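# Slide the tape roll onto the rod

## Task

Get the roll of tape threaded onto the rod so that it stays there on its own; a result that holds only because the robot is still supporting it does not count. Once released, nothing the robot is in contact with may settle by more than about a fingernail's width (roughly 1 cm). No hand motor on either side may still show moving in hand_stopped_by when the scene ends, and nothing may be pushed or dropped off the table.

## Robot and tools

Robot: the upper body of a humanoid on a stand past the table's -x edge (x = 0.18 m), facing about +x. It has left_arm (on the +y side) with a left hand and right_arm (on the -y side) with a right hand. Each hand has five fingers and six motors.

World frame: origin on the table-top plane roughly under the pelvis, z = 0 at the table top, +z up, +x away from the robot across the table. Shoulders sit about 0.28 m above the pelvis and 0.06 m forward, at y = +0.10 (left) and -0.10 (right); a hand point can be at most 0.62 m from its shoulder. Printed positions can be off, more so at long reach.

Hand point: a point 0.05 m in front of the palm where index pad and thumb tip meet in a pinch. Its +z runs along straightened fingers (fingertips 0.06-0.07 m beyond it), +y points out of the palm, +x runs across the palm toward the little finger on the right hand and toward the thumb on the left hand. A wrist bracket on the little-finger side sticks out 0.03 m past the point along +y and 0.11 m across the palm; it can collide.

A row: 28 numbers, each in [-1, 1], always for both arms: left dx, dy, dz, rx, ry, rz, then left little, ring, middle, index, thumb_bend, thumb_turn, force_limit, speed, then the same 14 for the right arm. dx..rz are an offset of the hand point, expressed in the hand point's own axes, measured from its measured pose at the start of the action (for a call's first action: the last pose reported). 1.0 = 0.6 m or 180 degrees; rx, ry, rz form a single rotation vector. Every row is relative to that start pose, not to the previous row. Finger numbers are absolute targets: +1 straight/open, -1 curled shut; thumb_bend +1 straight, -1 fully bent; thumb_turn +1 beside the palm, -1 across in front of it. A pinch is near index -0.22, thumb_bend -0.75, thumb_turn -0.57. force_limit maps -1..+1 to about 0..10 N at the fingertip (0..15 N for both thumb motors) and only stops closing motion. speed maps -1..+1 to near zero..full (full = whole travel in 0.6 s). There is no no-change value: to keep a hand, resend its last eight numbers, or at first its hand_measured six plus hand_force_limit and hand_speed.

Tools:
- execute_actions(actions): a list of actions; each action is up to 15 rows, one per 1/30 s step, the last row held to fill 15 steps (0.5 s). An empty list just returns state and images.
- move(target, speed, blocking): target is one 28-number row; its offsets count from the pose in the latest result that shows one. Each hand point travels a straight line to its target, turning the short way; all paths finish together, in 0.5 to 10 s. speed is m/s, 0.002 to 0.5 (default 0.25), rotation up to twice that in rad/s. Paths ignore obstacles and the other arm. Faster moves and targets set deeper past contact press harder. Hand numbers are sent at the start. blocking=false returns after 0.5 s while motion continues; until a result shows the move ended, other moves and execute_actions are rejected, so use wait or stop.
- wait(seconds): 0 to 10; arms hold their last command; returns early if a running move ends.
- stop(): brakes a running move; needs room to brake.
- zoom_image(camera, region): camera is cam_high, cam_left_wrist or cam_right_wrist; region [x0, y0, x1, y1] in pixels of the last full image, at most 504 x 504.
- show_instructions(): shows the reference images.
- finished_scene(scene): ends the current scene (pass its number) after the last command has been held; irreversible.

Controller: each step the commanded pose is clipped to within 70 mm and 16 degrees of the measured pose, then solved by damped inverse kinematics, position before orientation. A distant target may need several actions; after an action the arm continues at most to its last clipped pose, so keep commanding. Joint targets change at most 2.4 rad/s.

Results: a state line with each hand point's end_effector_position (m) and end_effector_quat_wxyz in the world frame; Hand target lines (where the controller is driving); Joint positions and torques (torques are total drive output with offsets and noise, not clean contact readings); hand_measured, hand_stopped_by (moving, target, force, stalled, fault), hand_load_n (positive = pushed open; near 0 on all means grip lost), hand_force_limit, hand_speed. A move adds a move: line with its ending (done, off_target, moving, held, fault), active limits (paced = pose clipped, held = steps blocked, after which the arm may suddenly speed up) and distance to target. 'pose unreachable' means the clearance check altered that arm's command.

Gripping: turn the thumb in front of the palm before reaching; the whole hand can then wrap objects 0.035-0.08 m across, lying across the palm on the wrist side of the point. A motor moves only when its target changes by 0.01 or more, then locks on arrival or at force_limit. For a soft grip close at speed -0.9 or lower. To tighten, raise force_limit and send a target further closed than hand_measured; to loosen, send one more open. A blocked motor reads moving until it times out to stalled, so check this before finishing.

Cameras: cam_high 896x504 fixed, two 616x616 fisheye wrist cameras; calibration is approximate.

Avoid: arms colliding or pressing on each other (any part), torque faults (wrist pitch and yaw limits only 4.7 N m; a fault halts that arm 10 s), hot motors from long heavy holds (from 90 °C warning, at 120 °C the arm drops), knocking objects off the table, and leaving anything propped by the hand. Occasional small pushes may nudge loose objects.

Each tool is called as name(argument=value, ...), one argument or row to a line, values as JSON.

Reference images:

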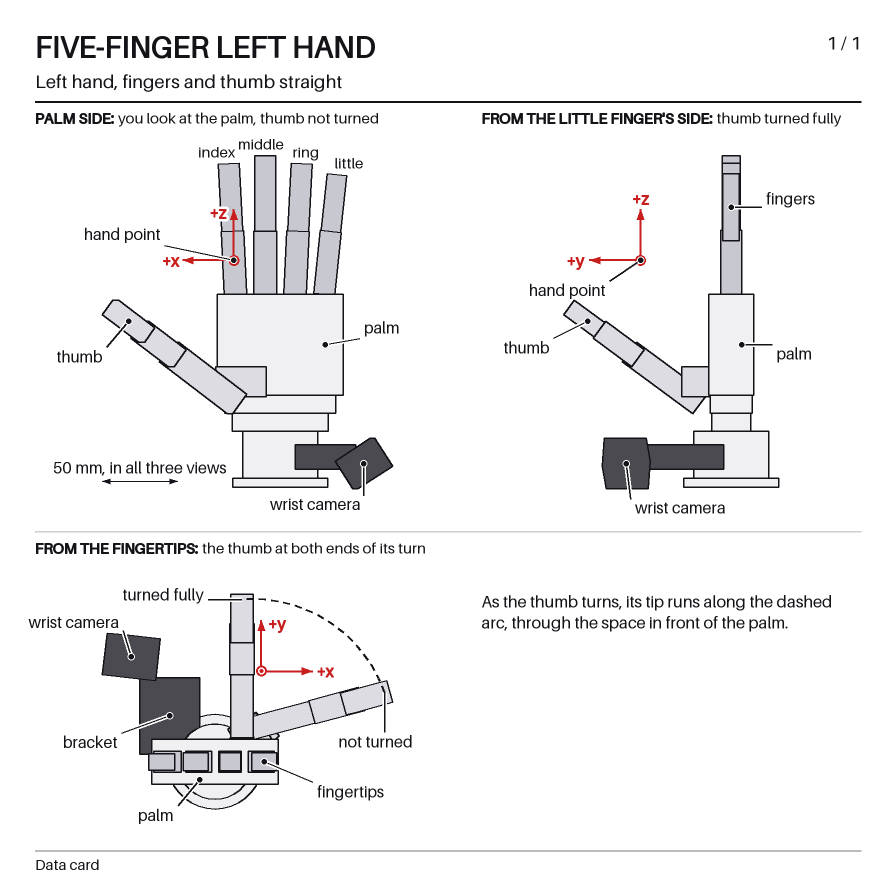

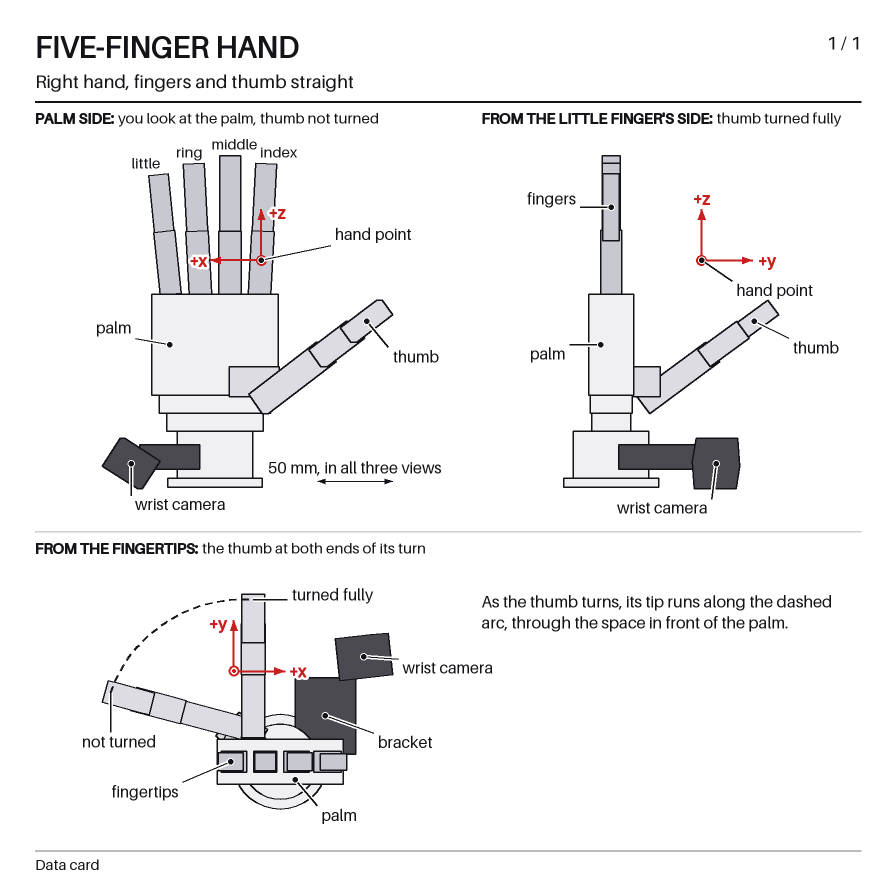

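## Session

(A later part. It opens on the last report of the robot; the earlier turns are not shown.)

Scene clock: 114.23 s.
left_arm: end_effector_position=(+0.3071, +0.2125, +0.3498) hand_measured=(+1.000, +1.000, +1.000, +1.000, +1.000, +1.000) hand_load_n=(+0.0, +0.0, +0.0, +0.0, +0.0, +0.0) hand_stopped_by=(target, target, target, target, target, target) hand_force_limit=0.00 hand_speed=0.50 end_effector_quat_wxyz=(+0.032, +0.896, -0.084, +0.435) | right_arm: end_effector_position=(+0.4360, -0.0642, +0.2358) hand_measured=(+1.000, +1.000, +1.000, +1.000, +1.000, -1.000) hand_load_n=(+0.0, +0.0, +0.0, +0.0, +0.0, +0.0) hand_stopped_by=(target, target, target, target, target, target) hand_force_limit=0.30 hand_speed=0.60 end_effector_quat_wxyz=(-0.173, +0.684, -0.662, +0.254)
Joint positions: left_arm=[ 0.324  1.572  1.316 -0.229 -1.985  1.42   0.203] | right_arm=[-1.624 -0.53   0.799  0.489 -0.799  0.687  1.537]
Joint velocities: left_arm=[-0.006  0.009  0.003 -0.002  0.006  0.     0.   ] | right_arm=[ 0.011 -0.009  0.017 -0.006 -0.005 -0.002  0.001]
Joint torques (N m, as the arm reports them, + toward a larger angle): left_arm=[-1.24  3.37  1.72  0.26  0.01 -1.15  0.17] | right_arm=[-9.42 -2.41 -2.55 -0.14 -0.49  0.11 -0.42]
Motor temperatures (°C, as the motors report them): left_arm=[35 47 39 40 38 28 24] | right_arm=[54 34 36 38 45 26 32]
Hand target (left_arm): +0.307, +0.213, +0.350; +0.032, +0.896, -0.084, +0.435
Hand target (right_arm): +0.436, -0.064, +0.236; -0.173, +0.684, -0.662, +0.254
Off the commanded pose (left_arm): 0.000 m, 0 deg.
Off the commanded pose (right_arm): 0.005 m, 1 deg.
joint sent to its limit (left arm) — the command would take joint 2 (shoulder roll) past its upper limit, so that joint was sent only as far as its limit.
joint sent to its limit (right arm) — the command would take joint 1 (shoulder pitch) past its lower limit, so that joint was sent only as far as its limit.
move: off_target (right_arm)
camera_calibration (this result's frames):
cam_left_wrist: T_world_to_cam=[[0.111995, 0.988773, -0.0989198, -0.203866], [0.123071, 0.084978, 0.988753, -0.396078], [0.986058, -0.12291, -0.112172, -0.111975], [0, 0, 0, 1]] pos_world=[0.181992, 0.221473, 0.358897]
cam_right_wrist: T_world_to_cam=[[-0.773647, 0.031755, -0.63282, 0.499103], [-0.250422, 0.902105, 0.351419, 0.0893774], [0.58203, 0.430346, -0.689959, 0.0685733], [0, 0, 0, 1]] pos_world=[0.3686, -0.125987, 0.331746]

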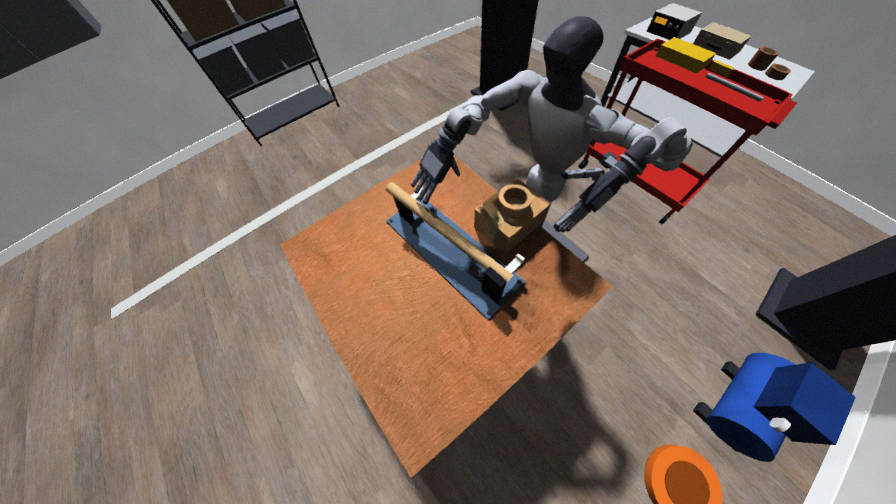

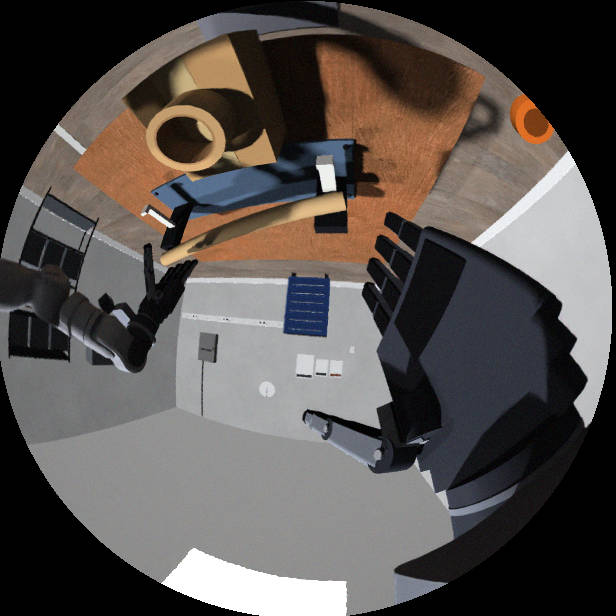

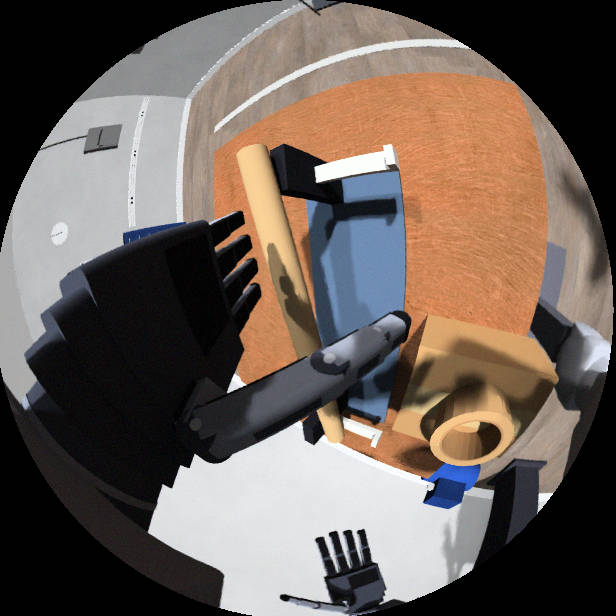

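move(
  speed=0.08,
  target=[0,0,0,0,0,0, 1,1,1,1,1,1,0,0.5, 0,-0.06,0.055,0,0,0, 1,1,1,1,1,-1,0.3,0.6],
)

move(
  speed=0.06,
  target=[0,0,0,0,0,0, 1,1,1,1,1,1,0,0.5, 0,0.04,0.046,0,0,0, 1,1,1,1,1,-1,0.3,0.6],
)

Scene clock: 121.90 s.
left_arm: end_effector_position=(+0.3071, +0.2125, +0.3498) hand_measured=(+1.000, +1.000, +1.000, +1.000, +1.000, +1.000) hand_load_n=(+0.0, +0.0, +0.0, +0.0, +0.0, +0.0) hand_stopped_by=(target, target, target, target, target, target) hand_force_limit=0.00 hand_speed=0.50 end_effector_quat_wxyz=(+0.032, +0.896, -0.084, +0.435) | right_arm: end_effector_position=(+0.4854, -0.0678, +0.2289) hand_measured=(+1.000, +1.000, +1.000, +1.000, +1.000, -1.000) hand_load_n=(+0.0, +0.0, +0.0, +0.0, +0.0, +0.0) hand_stopped_by=(target, target, target, target, target, target) hand_force_limit=0.30 hand_speed=0.60 end_effector_quat_wxyz=(-0.212, +0.668, -0.657, +0.278)
Joint positions: left_arm=[ 0.324  1.572  1.316 -0.229 -1.985  1.42   0.203] | right_arm=[-1.624 -0.273  0.236  0.93  -1.264  0.323  1.308]
Joint velocities: left_arm=[ 0.003  0.    -0.005 -0.002  0.002  0.     0.   ] | right_arm=[ 0.012  0.124 -0.4    0.06  -0.41  -0.14   0.026]
Joint torques (N m, as the arm reports them, + toward a larger angle): left_arm=[-1.24  3.36  1.7   0.27  0.03 -1.15  0.17] | right_arm=[-9.75 -2.23 -0.63 -1.55 -0.53  0.21 -0.54]
Motor temperatures (°C, as the motors report them): left_arm=[35 47 39 40 38 28 24] | right_arm=[55 34 36 38 45 25 31]
Hand target (left_arm): +0.307, +0.213, +0.350; +0.032, +0.896, -0.084, +0.435
Hand target (right_arm): +0.485, -0.068, +0.228; -0.210, +0.669, -0.657, +0.278
Off the commanded pose (left_arm): 0.000 m, 0 deg.
Off the commanded pose (right_arm): 0.003 m, 6 deg.
joint sent to its limit (left arm) — the command would take joint 2 (shoulder roll) past its upper limit, so that joint was sent only as far as its limit.
joint sent to its limit (right arm) — the command would take joint 1 (shoulder pitch) past its lower limit, so that joint was sent only as far as its limit.
move: off_target (right_arm)
camera_calibration (this result's frames):
cam_left_wrist: T_world_to_cam=[[0.111995, 0.988773, -0.0989197, -0.203866], [0.123071, 0.0849779, 0.988753, -0.396078], [0.986058, -0.12291, -0.112172, -0.111975], [0, 0, 0, 1]] pos_world=[0.181992, 0.221473, 0.358897]
cam_right_wrist: T_world_to_cam=[[-0.710236, 0.0499042, -0.702193, 0.519397], [-0.280876, 0.894559, 0.347669, 0.122546], [0.645503, 0.444156, -0.62133, -0.00896779], [0, 0, 0, 1]] pos_world=[0.409103, -0.131562, 0.316539]

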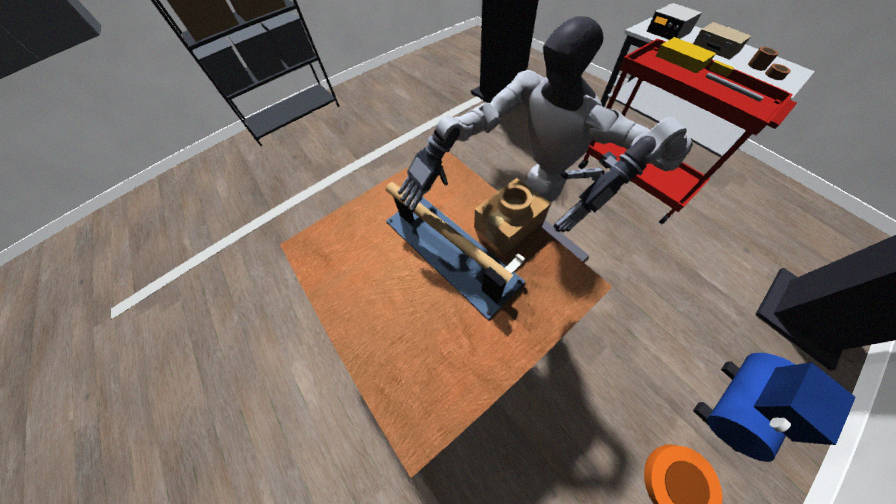

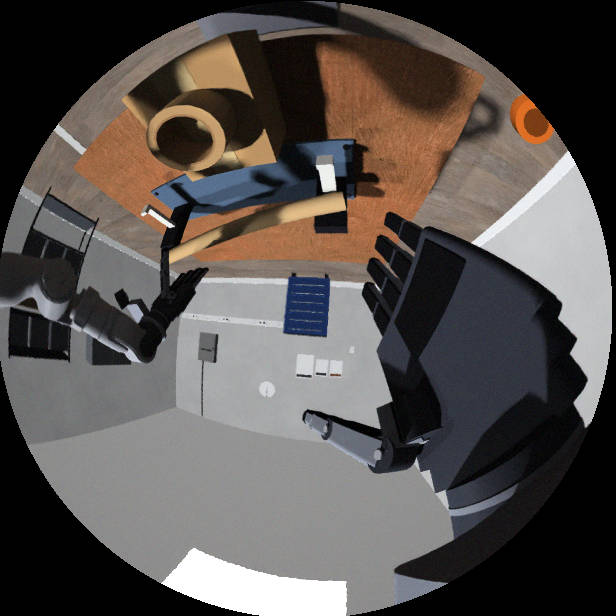

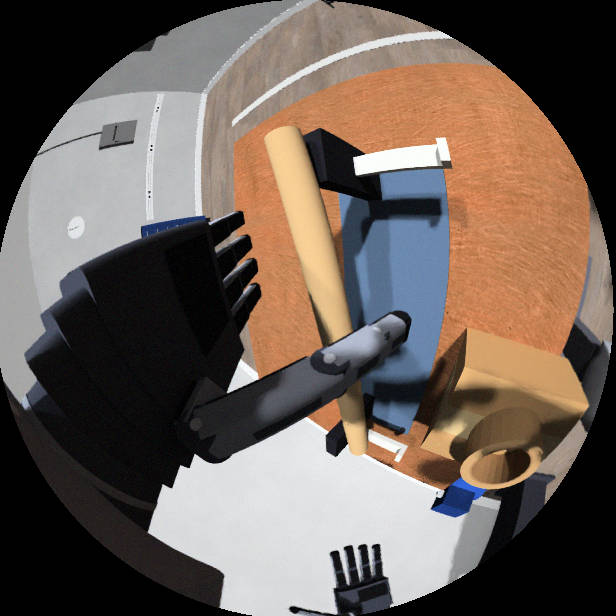

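Scene clock: 122.87 s.
left_arm: end_effector_position=(+0.3071, +0.2125, +0.3498) hand_measured=(+1.000, +1.000, +1.000, +1.000, +1.000, +1.000) hand_load_n=(+0.0, +0.0, +0.0, +0.0, +0.0, +0.0) hand_stopped_by=(target, target, target, target, target, target) hand_force_limit=0.00 hand_speed=0.50 end_effector_quat_wxyz=(+0.032, +0.896, -0.084, +0.435) | right_arm: end_effector_position=(+0.4848, -0.0739, +0.1916) hand_measured=(+1.000, +1.000, +1.000, +1.000, +1.000, -1.000) hand_load_n=(+0.0, +0.0, +0.0, +0.0, +0.0, +0.0) hand_stopped_by=(target, target, target, target, target, target) hand_force_limit=0.30 hand_speed=0.60 end_effector_quat_wxyz=(-0.211, +0.666, -0.660, +0.276)
Joint positions: left_arm=[ 0.324  1.572  1.316 -0.229 -1.985  1.42   0.203] | right_arm=[-1.492 -0.26   0.22   0.865 -1.28   0.332  1.246]
Joint velocities: left_arm=[ 0.005 -0.002 -0.011  0.008 -0.014  0.     0.   ] | right_arm=[ 0.005 -0.005  0.003  0.002 -0.012  0.     0.   ]
Joint torques (N m, as the arm reports them, + toward a larger angle): left_arm=[-1.24  3.37  1.71  0.28  0.02 -1.14  0.17] | right_arm=[-10.18  -2.45   0.12  -1.88  -0.03   0.44  -0.73]
Motor temperatures (°C, as the motors report them): left_arm=[35 47 39 40 38 28 24] | right_arm=[55 34 36 38 45 25 30]
Hand target (left_arm): +0.307, +0.213, +0.350; +0.032, +0.896, -0.084, +0.435
Hand target (right_arm): +0.486, -0.073, +0.193; -0.212, +0.666, -0.659, +0.279
Off the commanded pose (left_arm): 0.000 m, 0 deg.
Off the commanded pose (right_arm): 0.003 m, 1 deg.
joint sent to its limit (left arm) — the command would take joint 2 (shoulder roll) past its upper limit, so that joint was sent only as far as its limit.
move: done
camera_calibration (this result's frames):
cam_left_wrist: T_world_to_cam=[[0.111995, 0.988773, -0.0989198, -0.203866], [0.123071, 0.084978, 0.988753, -0.396078], [0.986058, -0.12291, -0.112172, -0.111975], [0, 0, 0, 1]] pos_world=[0.181992, 0.221473, 0.358897]
cam_right_wrist: T_world_to_cam=[[-0.714181, 0.0570389, -0.697633, 0.494698], [-0.273296, 0.894842, 0.352942, 0.136121], [0.644402, 0.442724, -0.623491, -0.0282058], [0, 0, 0, 1]] pos_world=[0.408681, -0.137536, 0.279489]

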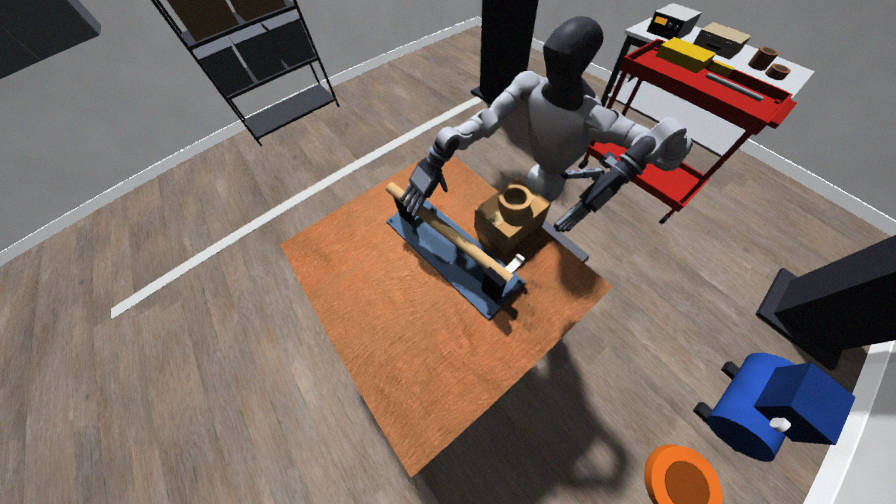

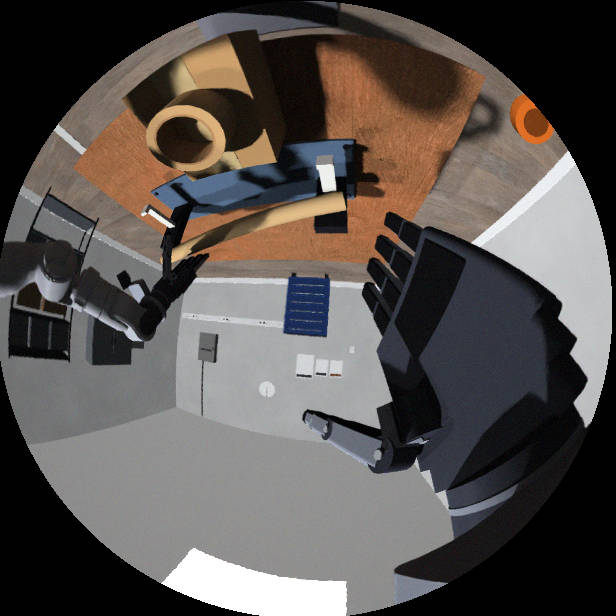

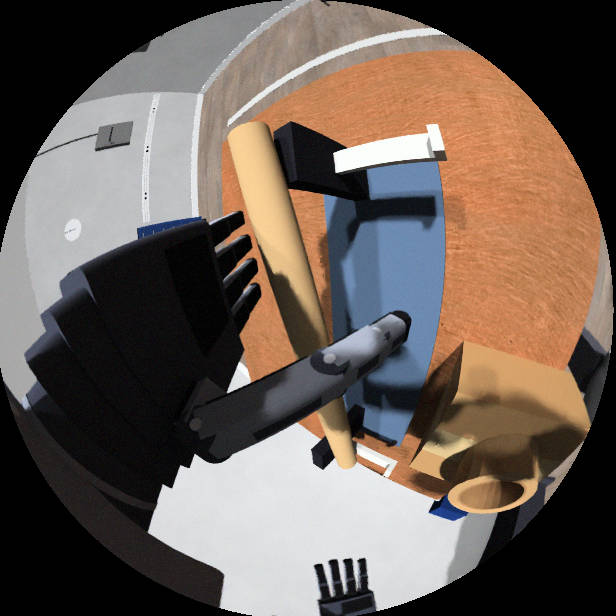

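move(
  speed=0.05,
  target=[0,0,0,0,0,0, 1,1,1,1,1,1,0,0.5, 0,0.06,0,0,0,0, 1,1,1,1,1,-1,0.3,0.6],
)

Scene clock: 127.47 s.
left_arm: end_effector_position=(+0.3071, +0.2125, +0.3498) hand_measured=(+1.000, +1.000, +1.000, +1.000, +1.000, +1.000) hand_load_n=(+0.0, +0.0, +0.0, +0.0, +0.0, +0.0) hand_stopped_by=(target, target, target, target, target, target) hand_force_limit=0.00 hand_speed=0.50 end_effector_quat_wxyz=(+0.032, +0.896, -0.084, +0.435) | right_arm: end_effector_position=(+0.4686, -0.0751, +0.1873) hand_measured=(+1.000, +1.000, +1.000, +1.000, +1.000, -1.000) hand_load_n=(+0.0, +0.5, +0.0, +0.0, +0.0, +0.0) hand_stopped_by=(target, target, target, target, target, target) hand_force_limit=0.30 hand_speed=0.60 end_effector_quat_wxyz=(-0.235, +0.657, -0.652, +0.296)
Joint positions: left_arm=[ 0.324  1.572  1.316 -0.229 -1.985  1.42   0.203] | right_arm=[-1.282 -0.288  0.25   0.467 -1.342  0.421  1.361]
Joint velocities: left_arm=[ 0.    -0.003  0.008  0.002  0.005  0.     0.   ] | right_arm=[-0.002 -0.005  0.003 -0.025  0.     0.     0.011]
Joint torques (N m, as the arm reports them, + toward a larger angle): left_arm=[-1.24  3.36  1.71  0.28  0.04 -1.15  0.17] | right_arm=[-6.76 -2.14 -0.62 -1.02  0.22  0.41  0.56]
Motor temperatures (°C, as the motors report them): left_arm=[35 47 39 40 38 28 24] | right_arm=[56 34 36 39 45 25 30]
Hand target (left_arm): +0.307, +0.213, +0.350; +0.032, +0.896, -0.084, +0.435
Hand target (right_arm): +0.458, -0.078, +0.170; -0.213, +0.663, -0.663, +0.275
Off the commanded pose (left_arm): 0.000 m, 0 deg.
Off the commanded pose (right_arm): 0.022 m, 4 deg.
joint sent to its limit (left arm) — the command would take joint 2 (shoulder roll) past its upper limit, so that joint was sent only as far as its limit.
move: off_target (right_arm)
camera_calibration (this result's frames):
cam_left_wrist: T_world_to_cam=[[0.111995, 0.988773, -0.0989196, -0.203867], [0.123071, 0.0849778, 0.988753, -0.396078], [0.986058, -0.122909, -0.112172, -0.111975], [0, 0, 0, 1]] pos_world=[0.181992, 0.221473, 0.358897]
cam_right_wrist: T_world_to_cam=[[-0.665904, 0.0583487, -0.743752, 0.466237], [-0.299914, 0.891893, 0.338493, 0.149267], [0.683098, 0.448466, -0.576416, -0.0464073], [0, 0, 0, 1]] pos_world=[0.386937, -0.139522, 0.269489]

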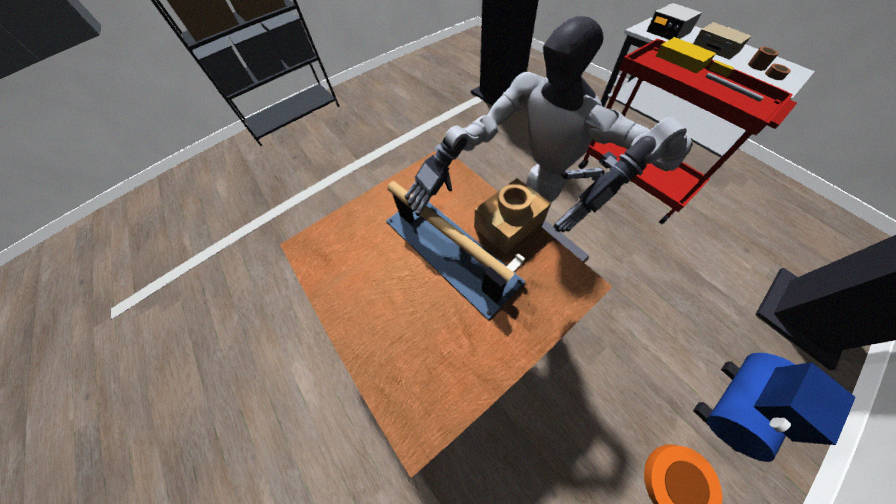

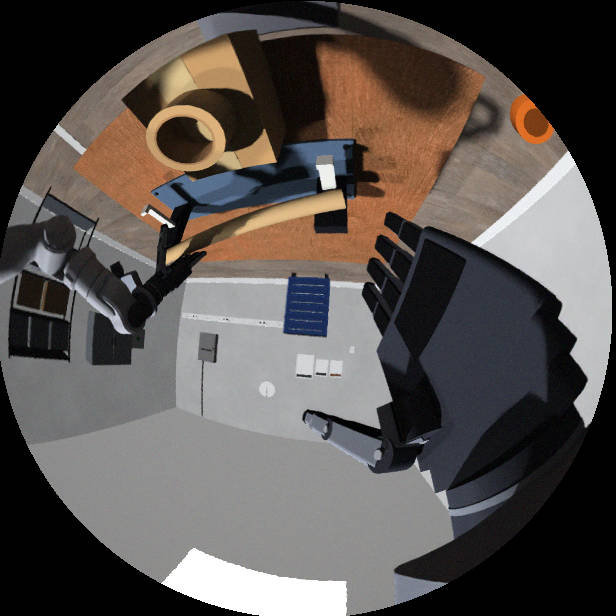

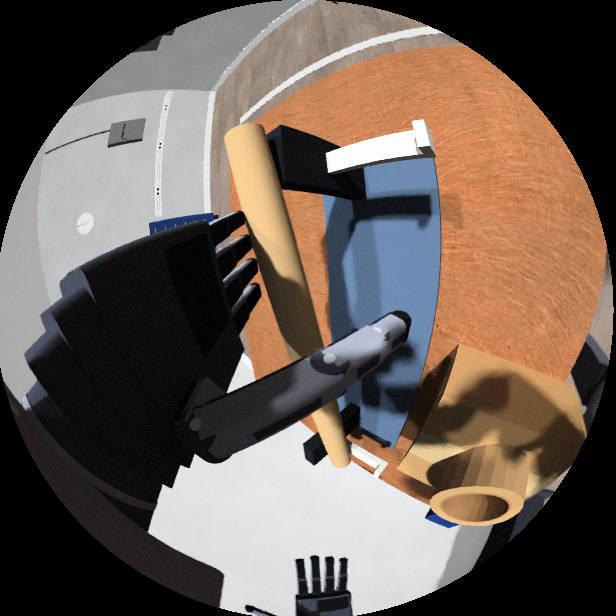

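move(
  speed=0.05,
  target=[0,0,0,0,0,0, 1,1,1,1,1,1,0,0.5, 0,-0.015,0.08,0,0,0, 1,1,1,1,1,-1,0.3,0.6],
)

move(
  target=[0,0,0,0,0,0, 1,1,1,1,1,1,0,0.5, 0,0,0,0,0,0, -1,-1,-1,-1,-0.6,-1,0.5,0.3],
)

Scene clock: 135.37 s.
left_arm: end_effector_position=(+0.3071, +0.2125, +0.3498) hand_measured=(+1.000, +1.000, +1.000, +1.000, +1.000, +1.000) hand_load_n=(+0.0, +0.0, +0.0, +0.0, +0.0, +0.0) hand_stopped_by=(target, target, target, target, target, target) hand_force_limit=0.00 hand_speed=0.50 end_effector_quat_wxyz=(+0.032, +0.896, -0.084, +0.435) | right_arm: end_effector_position=(+0.5090, -0.0791, +0.1585) hand_measured=(+1.000, +1.000, +1.000, +1.000, +1.000, -1.000) hand_load_n=(+0.0, +0.0, +0.0, +0.0, +0.0, +0.0) hand_stopped_by=(target, target, target, target, target, target) hand_force_limit=0.30 hand_speed=0.60 end_effector_quat_wxyz=(-0.229, +0.660, -0.649, +0.302)
Joint positions: left_arm=[ 0.324  1.572  1.316 -0.229 -1.985  1.42   0.203] | right_arm=[-1.533 -0.212  0.171  1.175 -1.276  0.262  0.917]
Joint velocities: left_arm=[-0.002  0.    -0.011 -0.005 -0.003  0.     0.   ] | right_arm=[-0.054  0.006 -0.023  0.133  0.006 -0.029 -0.053]
Joint torques (N m, as the arm reports them, + toward a larger angle): left_arm=[-1.25  3.36  1.7   0.25  0.03 -1.15  0.17] | right_arm=[-10.4   -2.45  -0.33  -1.87   0.19   0.25  -0.72]
Motor temperatures (°C, as the motors report them): left_arm=[35 48 39 40 38 28 24] | right_arm=[54 33 36 39 45 25 30]
Hand target (left_arm): +0.307, +0.213, +0.350; +0.032, +0.896, -0.084, +0.435
Hand target (right_arm): +0.508, -0.077, +0.158; -0.231, +0.661, -0.649, +0.298
Off the commanded pose (left_arm): 0.000 m, 0 deg.
Off the commanded pose (right_arm): 0.001 m, 1 deg.
joint sent to its limit (left arm) — the command would take joint 2 (shoulder roll) past its upper limit, so that joint was sent only as far as its limit.
move: done
camera_calibration (this result's frames):
cam_left_wrist: T_world_to_cam=[[0.111995, 0.988773, -0.0989197, -0.203866], [0.123071, 0.0849779, 0.988753, -0.396078], [0.986058, -0.12291, -0.112172, -0.111975], [0, 0, 0, 1]] pos_world=[0.181992, 0.221473, 0.358897]
cam_right_wrist: T_world_to_cam=[[-0.665524, 0.0424485, -0.745168, 0.470746], [-0.302428, 0.897414, 0.321226, 0.179175], [0.68236, 0.439144, -0.584413, -0.087941], [0, 0, 0, 1]] pos_world=[0.427488, -0.142158, 0.241835]

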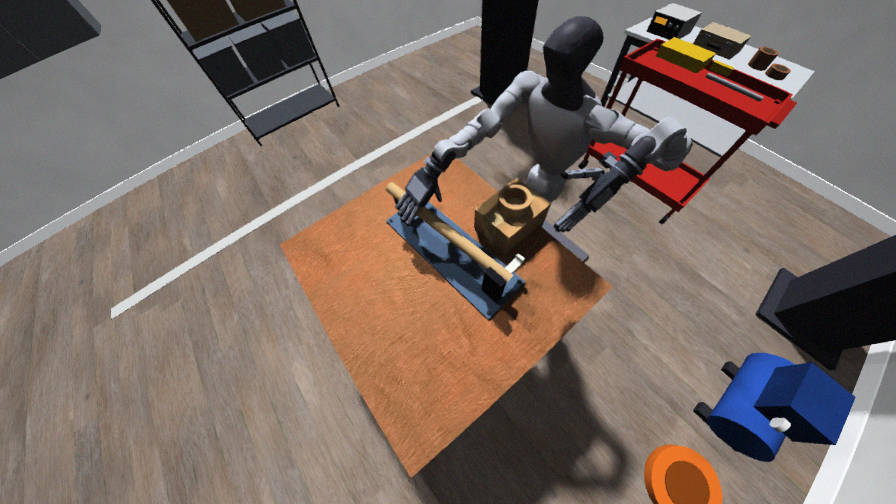

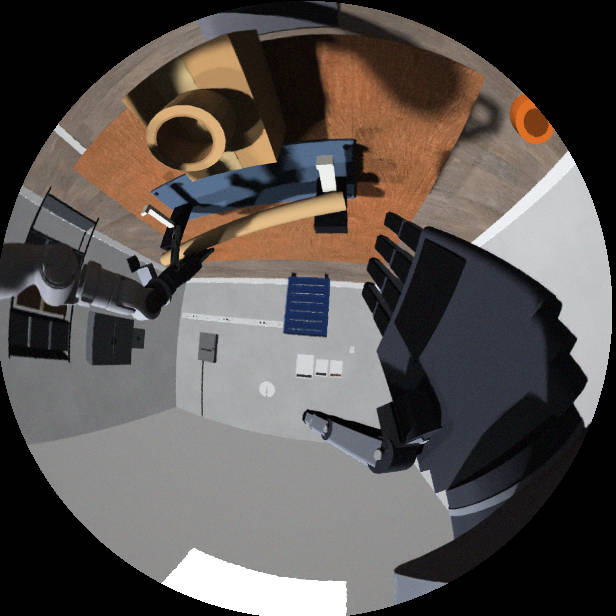

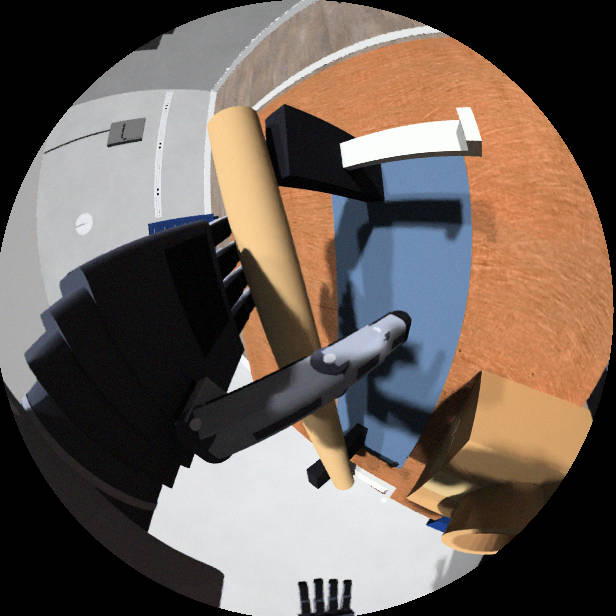

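Scene clock: 136.37 s.
left_arm: end_effector_position=(+0.3071, +0.2125, +0.3498) hand_measured=(+1.000, +1.000, +1.000, +1.000, +1.000, +1.000) hand_load_n=(+0.0, +0.0, +0.0, +0.0, +0.0, +0.0) hand_stopped_by=(target, target, target, target, target, target) hand_force_limit=0.00 hand_speed=0.50 end_effector_quat_wxyz=(+0.032, +0.896, -0.084, +0.435) | right_arm: end_effector_position=(+0.5095, -0.0770, +0.1602) hand_measured=(+0.072, +0.002, -0.068, -0.138, +0.388, -1.000) hand_load_n=(+0.0, +0.0, +0.0, +13.5, +13.5, +1.0) hand_stopped_by=(force, force, force, force, force, target) hand_force_limit=0.50 hand_speed=0.30 end_effector_quat_wxyz=(-0.232, +0.660, -0.648, +0.301)
Joint positions: left_arm=[ 0.324  1.572  1.316 -0.229 -1.985  1.42   0.203] | right_arm=[-1.536 -0.21   0.169  1.173 -1.275  0.262  0.918]
Joint velocities: left_arm=[-0.006 -0.006 -0.002 -0.002 -0.017  0.     0.   ] | right_arm=[ 0.008 -0.002 -0.005  0.     0.     0.     0.   ]
Joint torques (N m, as the arm reports them, + toward a larger angle): left_arm=[-1.24  3.38  1.71  0.26  0.03 -1.15  0.17] | right_arm=[-11.5   -2.95   0.24  -2.55   0.17   0.41  -0.86]
Motor temperatures (°C, as the motors report them): left_arm=[35 48 39 40 38 28 24] | right_arm=[54 33 36 39 45 25 30]
Hand target (left_arm): +0.307, +0.213, +0.350; +0.032, +0.896, -0.084, +0.435
Hand target (right_arm): +0.509, -0.079, +0.158; -0.229, +0.660, -0.649, +0.302
Off the commanded pose (left_arm): 0.000 m, 0 deg.
Off the commanded pose (right_arm): 0.003 m, 0 deg.
joint sent to its limit (left arm) — the command would take joint 2 (shoulder roll) past its upper limit, so that joint was sent only as far as its limit.
move: done
camera_calibration (this result's frames):
cam_left_wrist: T_world_to_cam=[[0.111995, 0.988773, -0.0989197, -0.203866], [0.123071, 0.0849779, 0.988753, -0.396078], [0.986058, -0.12291, -0.112172, -0.111975], [0, 0, 0, 1]] pos_world=[0.181992, 0.221473, 0.358897]
cam_right_wrist: T_world_to_cam=[[-0.663307, 0.0434117, -0.747087, 0.471441], [-0.306231, 0.895158, 0.323905, 0.178205], [0.682822, 0.44363, -0.580471, -0.0887126], [0, 0, 0, 1]] pos_world=[0.427857, -0.140632, 0.24299]

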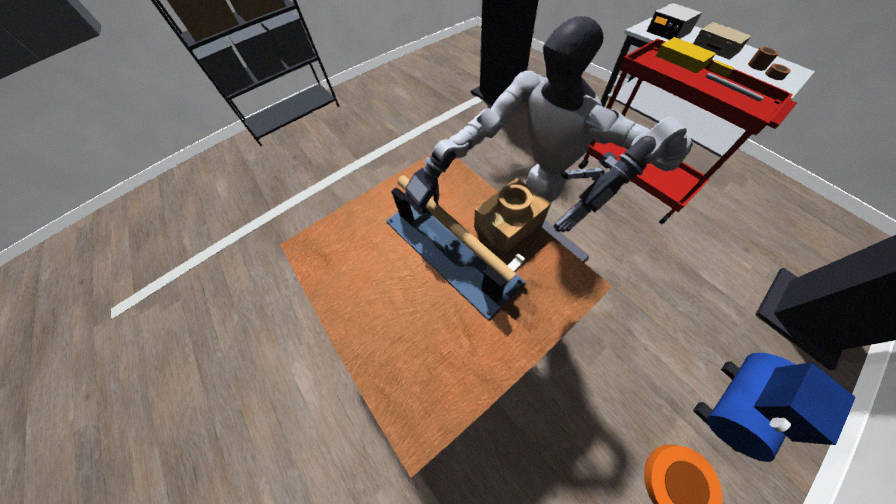

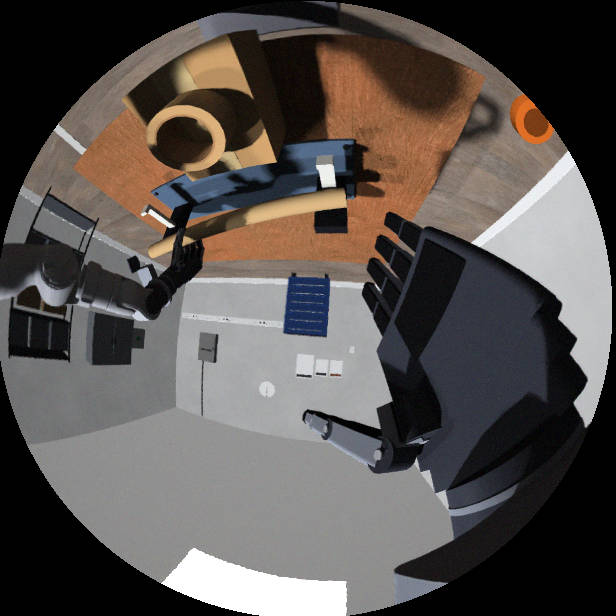

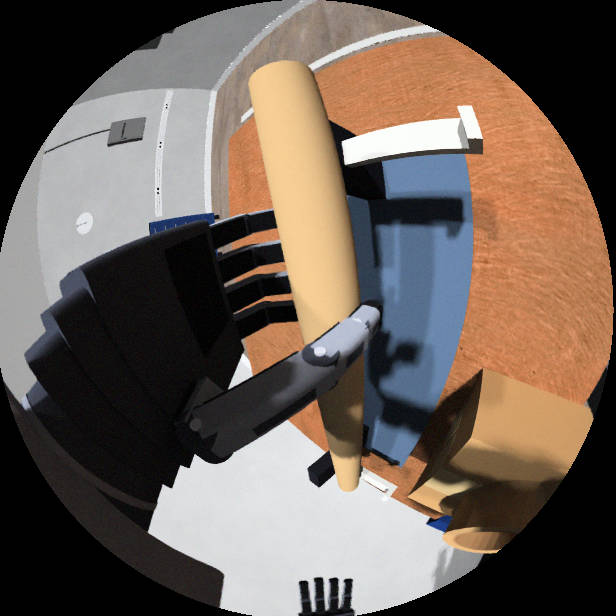

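move(
  speed=0.1,
  target=[0,0,0,0,0,0, 1,1,1,1,1,1,0,0.5, 0,-0.08,-0.2,0,0,0, -1,-1,-1,-1,-0.6,-1,0.5,0.3],
)

Scene clock: 141.73 s.
left_arm: end_effector_position=(+0.3071, +0.2125, +0.3498) hand_measured=(+1.000, +1.000, +1.000, +1.000, +1.000, +1.000) hand_load_n=(+0.0, +0.0, +0.0, +0.0, +0.0, +0.0) hand_stopped_by=(target, target, target, target, target, target) hand_force_limit=0.00 hand_speed=0.50 end_effector_quat_wxyz=(+0.032, +0.896, -0.084, +0.435) | right_arm: end_effector_position=(+0.4591, -0.0600, +0.2819) hand_measured=(+0.072, +0.002, -0.068, -0.138, +0.388, -1.000) hand_load_n=(+0.0, +0.0, +0.0, +12.0, +12.0, +1.5) hand_stopped_by=(force, force, force, force, force, target) hand_force_limit=0.50 hand_speed=0.30 end_effector_quat_wxyz=(-0.245, +0.659, -0.647, +0.297)
Joint positions: left_arm=[ 0.324  1.572  1.316 -0.229 -1.985  1.42   0.203] | right_arm=[-1.577 -0.336  0.262  0.501 -1.327  0.419  1.607]
Joint velocities: left_arm=[-0.003  0.008 -0.008  0.     0.006  0.     0.   ] | right_arm=[-0.003 -0.003  0.002  0.002 -0.014  0.004  0.001]
Joint torques (N m, as the arm reports them, + toward a larger angle): left_arm=[-1.23  3.37  1.7   0.27  0.03 -1.15  0.17] | right_arm=[-10.5   -2.75  -0.4   -2.24   0.05   0.24  -0.59]
Motor temperatures (°C, as the motors report them): left_arm=[35 48 39 40 38 28 24] | right_arm=[57 34 35 40 45 25 29]
Hand target (left_arm): +0.307, +0.213, +0.350; +0.032, +0.896, -0.084, +0.435
Hand target (right_arm): +0.458, -0.062, +0.279; -0.238, +0.660, -0.647, +0.298
Off the commanded pose (left_arm): 0.000 m, 0 deg.
Off the commanded pose (right_arm): 0.005 m, 2 deg.
joint sent to its limit (left arm) — the command would take joint 2 (shoulder roll) past its upper limit, so that joint was sent only as far as its limit.
move: off_target (right_arm)
camera_calibration (this result's frames):
cam_left_wrist: T_world_to_cam=[[0.111995, 0.988773, -0.0989196, -0.203867], [0.123071, 0.0849778, 0.988753, -0.396078], [0.986058, -0.122909, -0.112172, -0.111975], [0, 0, 0, 1]] pos_world=[0.181992, 0.221473, 0.358897]
cam_right_wrist: T_world_to_cam=[[-0.655204, 0.0543768, -0.753492, 0.526951], [-0.317843, 0.88499, 0.340249, 0.108194], [0.685335, 0.462425, -0.562565, 0.00373421], [0, 0, 0, 1]] pos_world=[0.37709, -0.126131, 0.362342]

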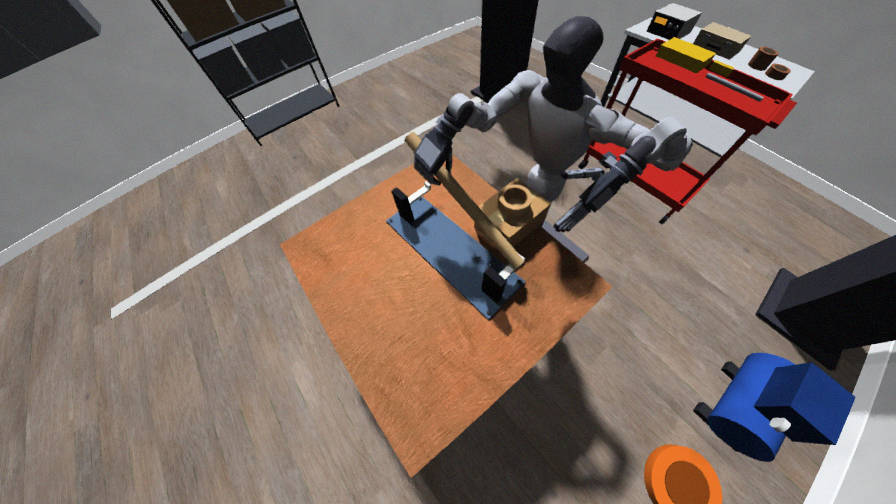

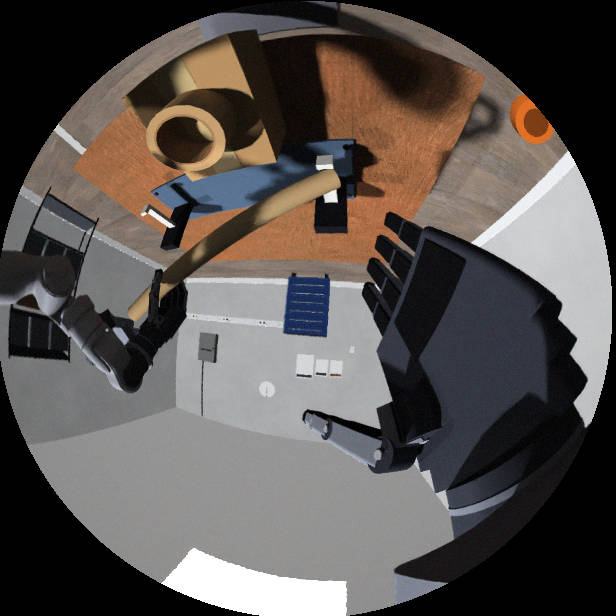

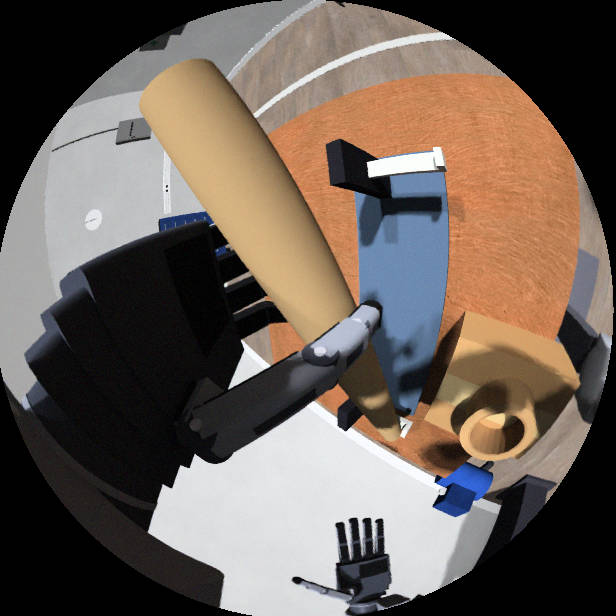

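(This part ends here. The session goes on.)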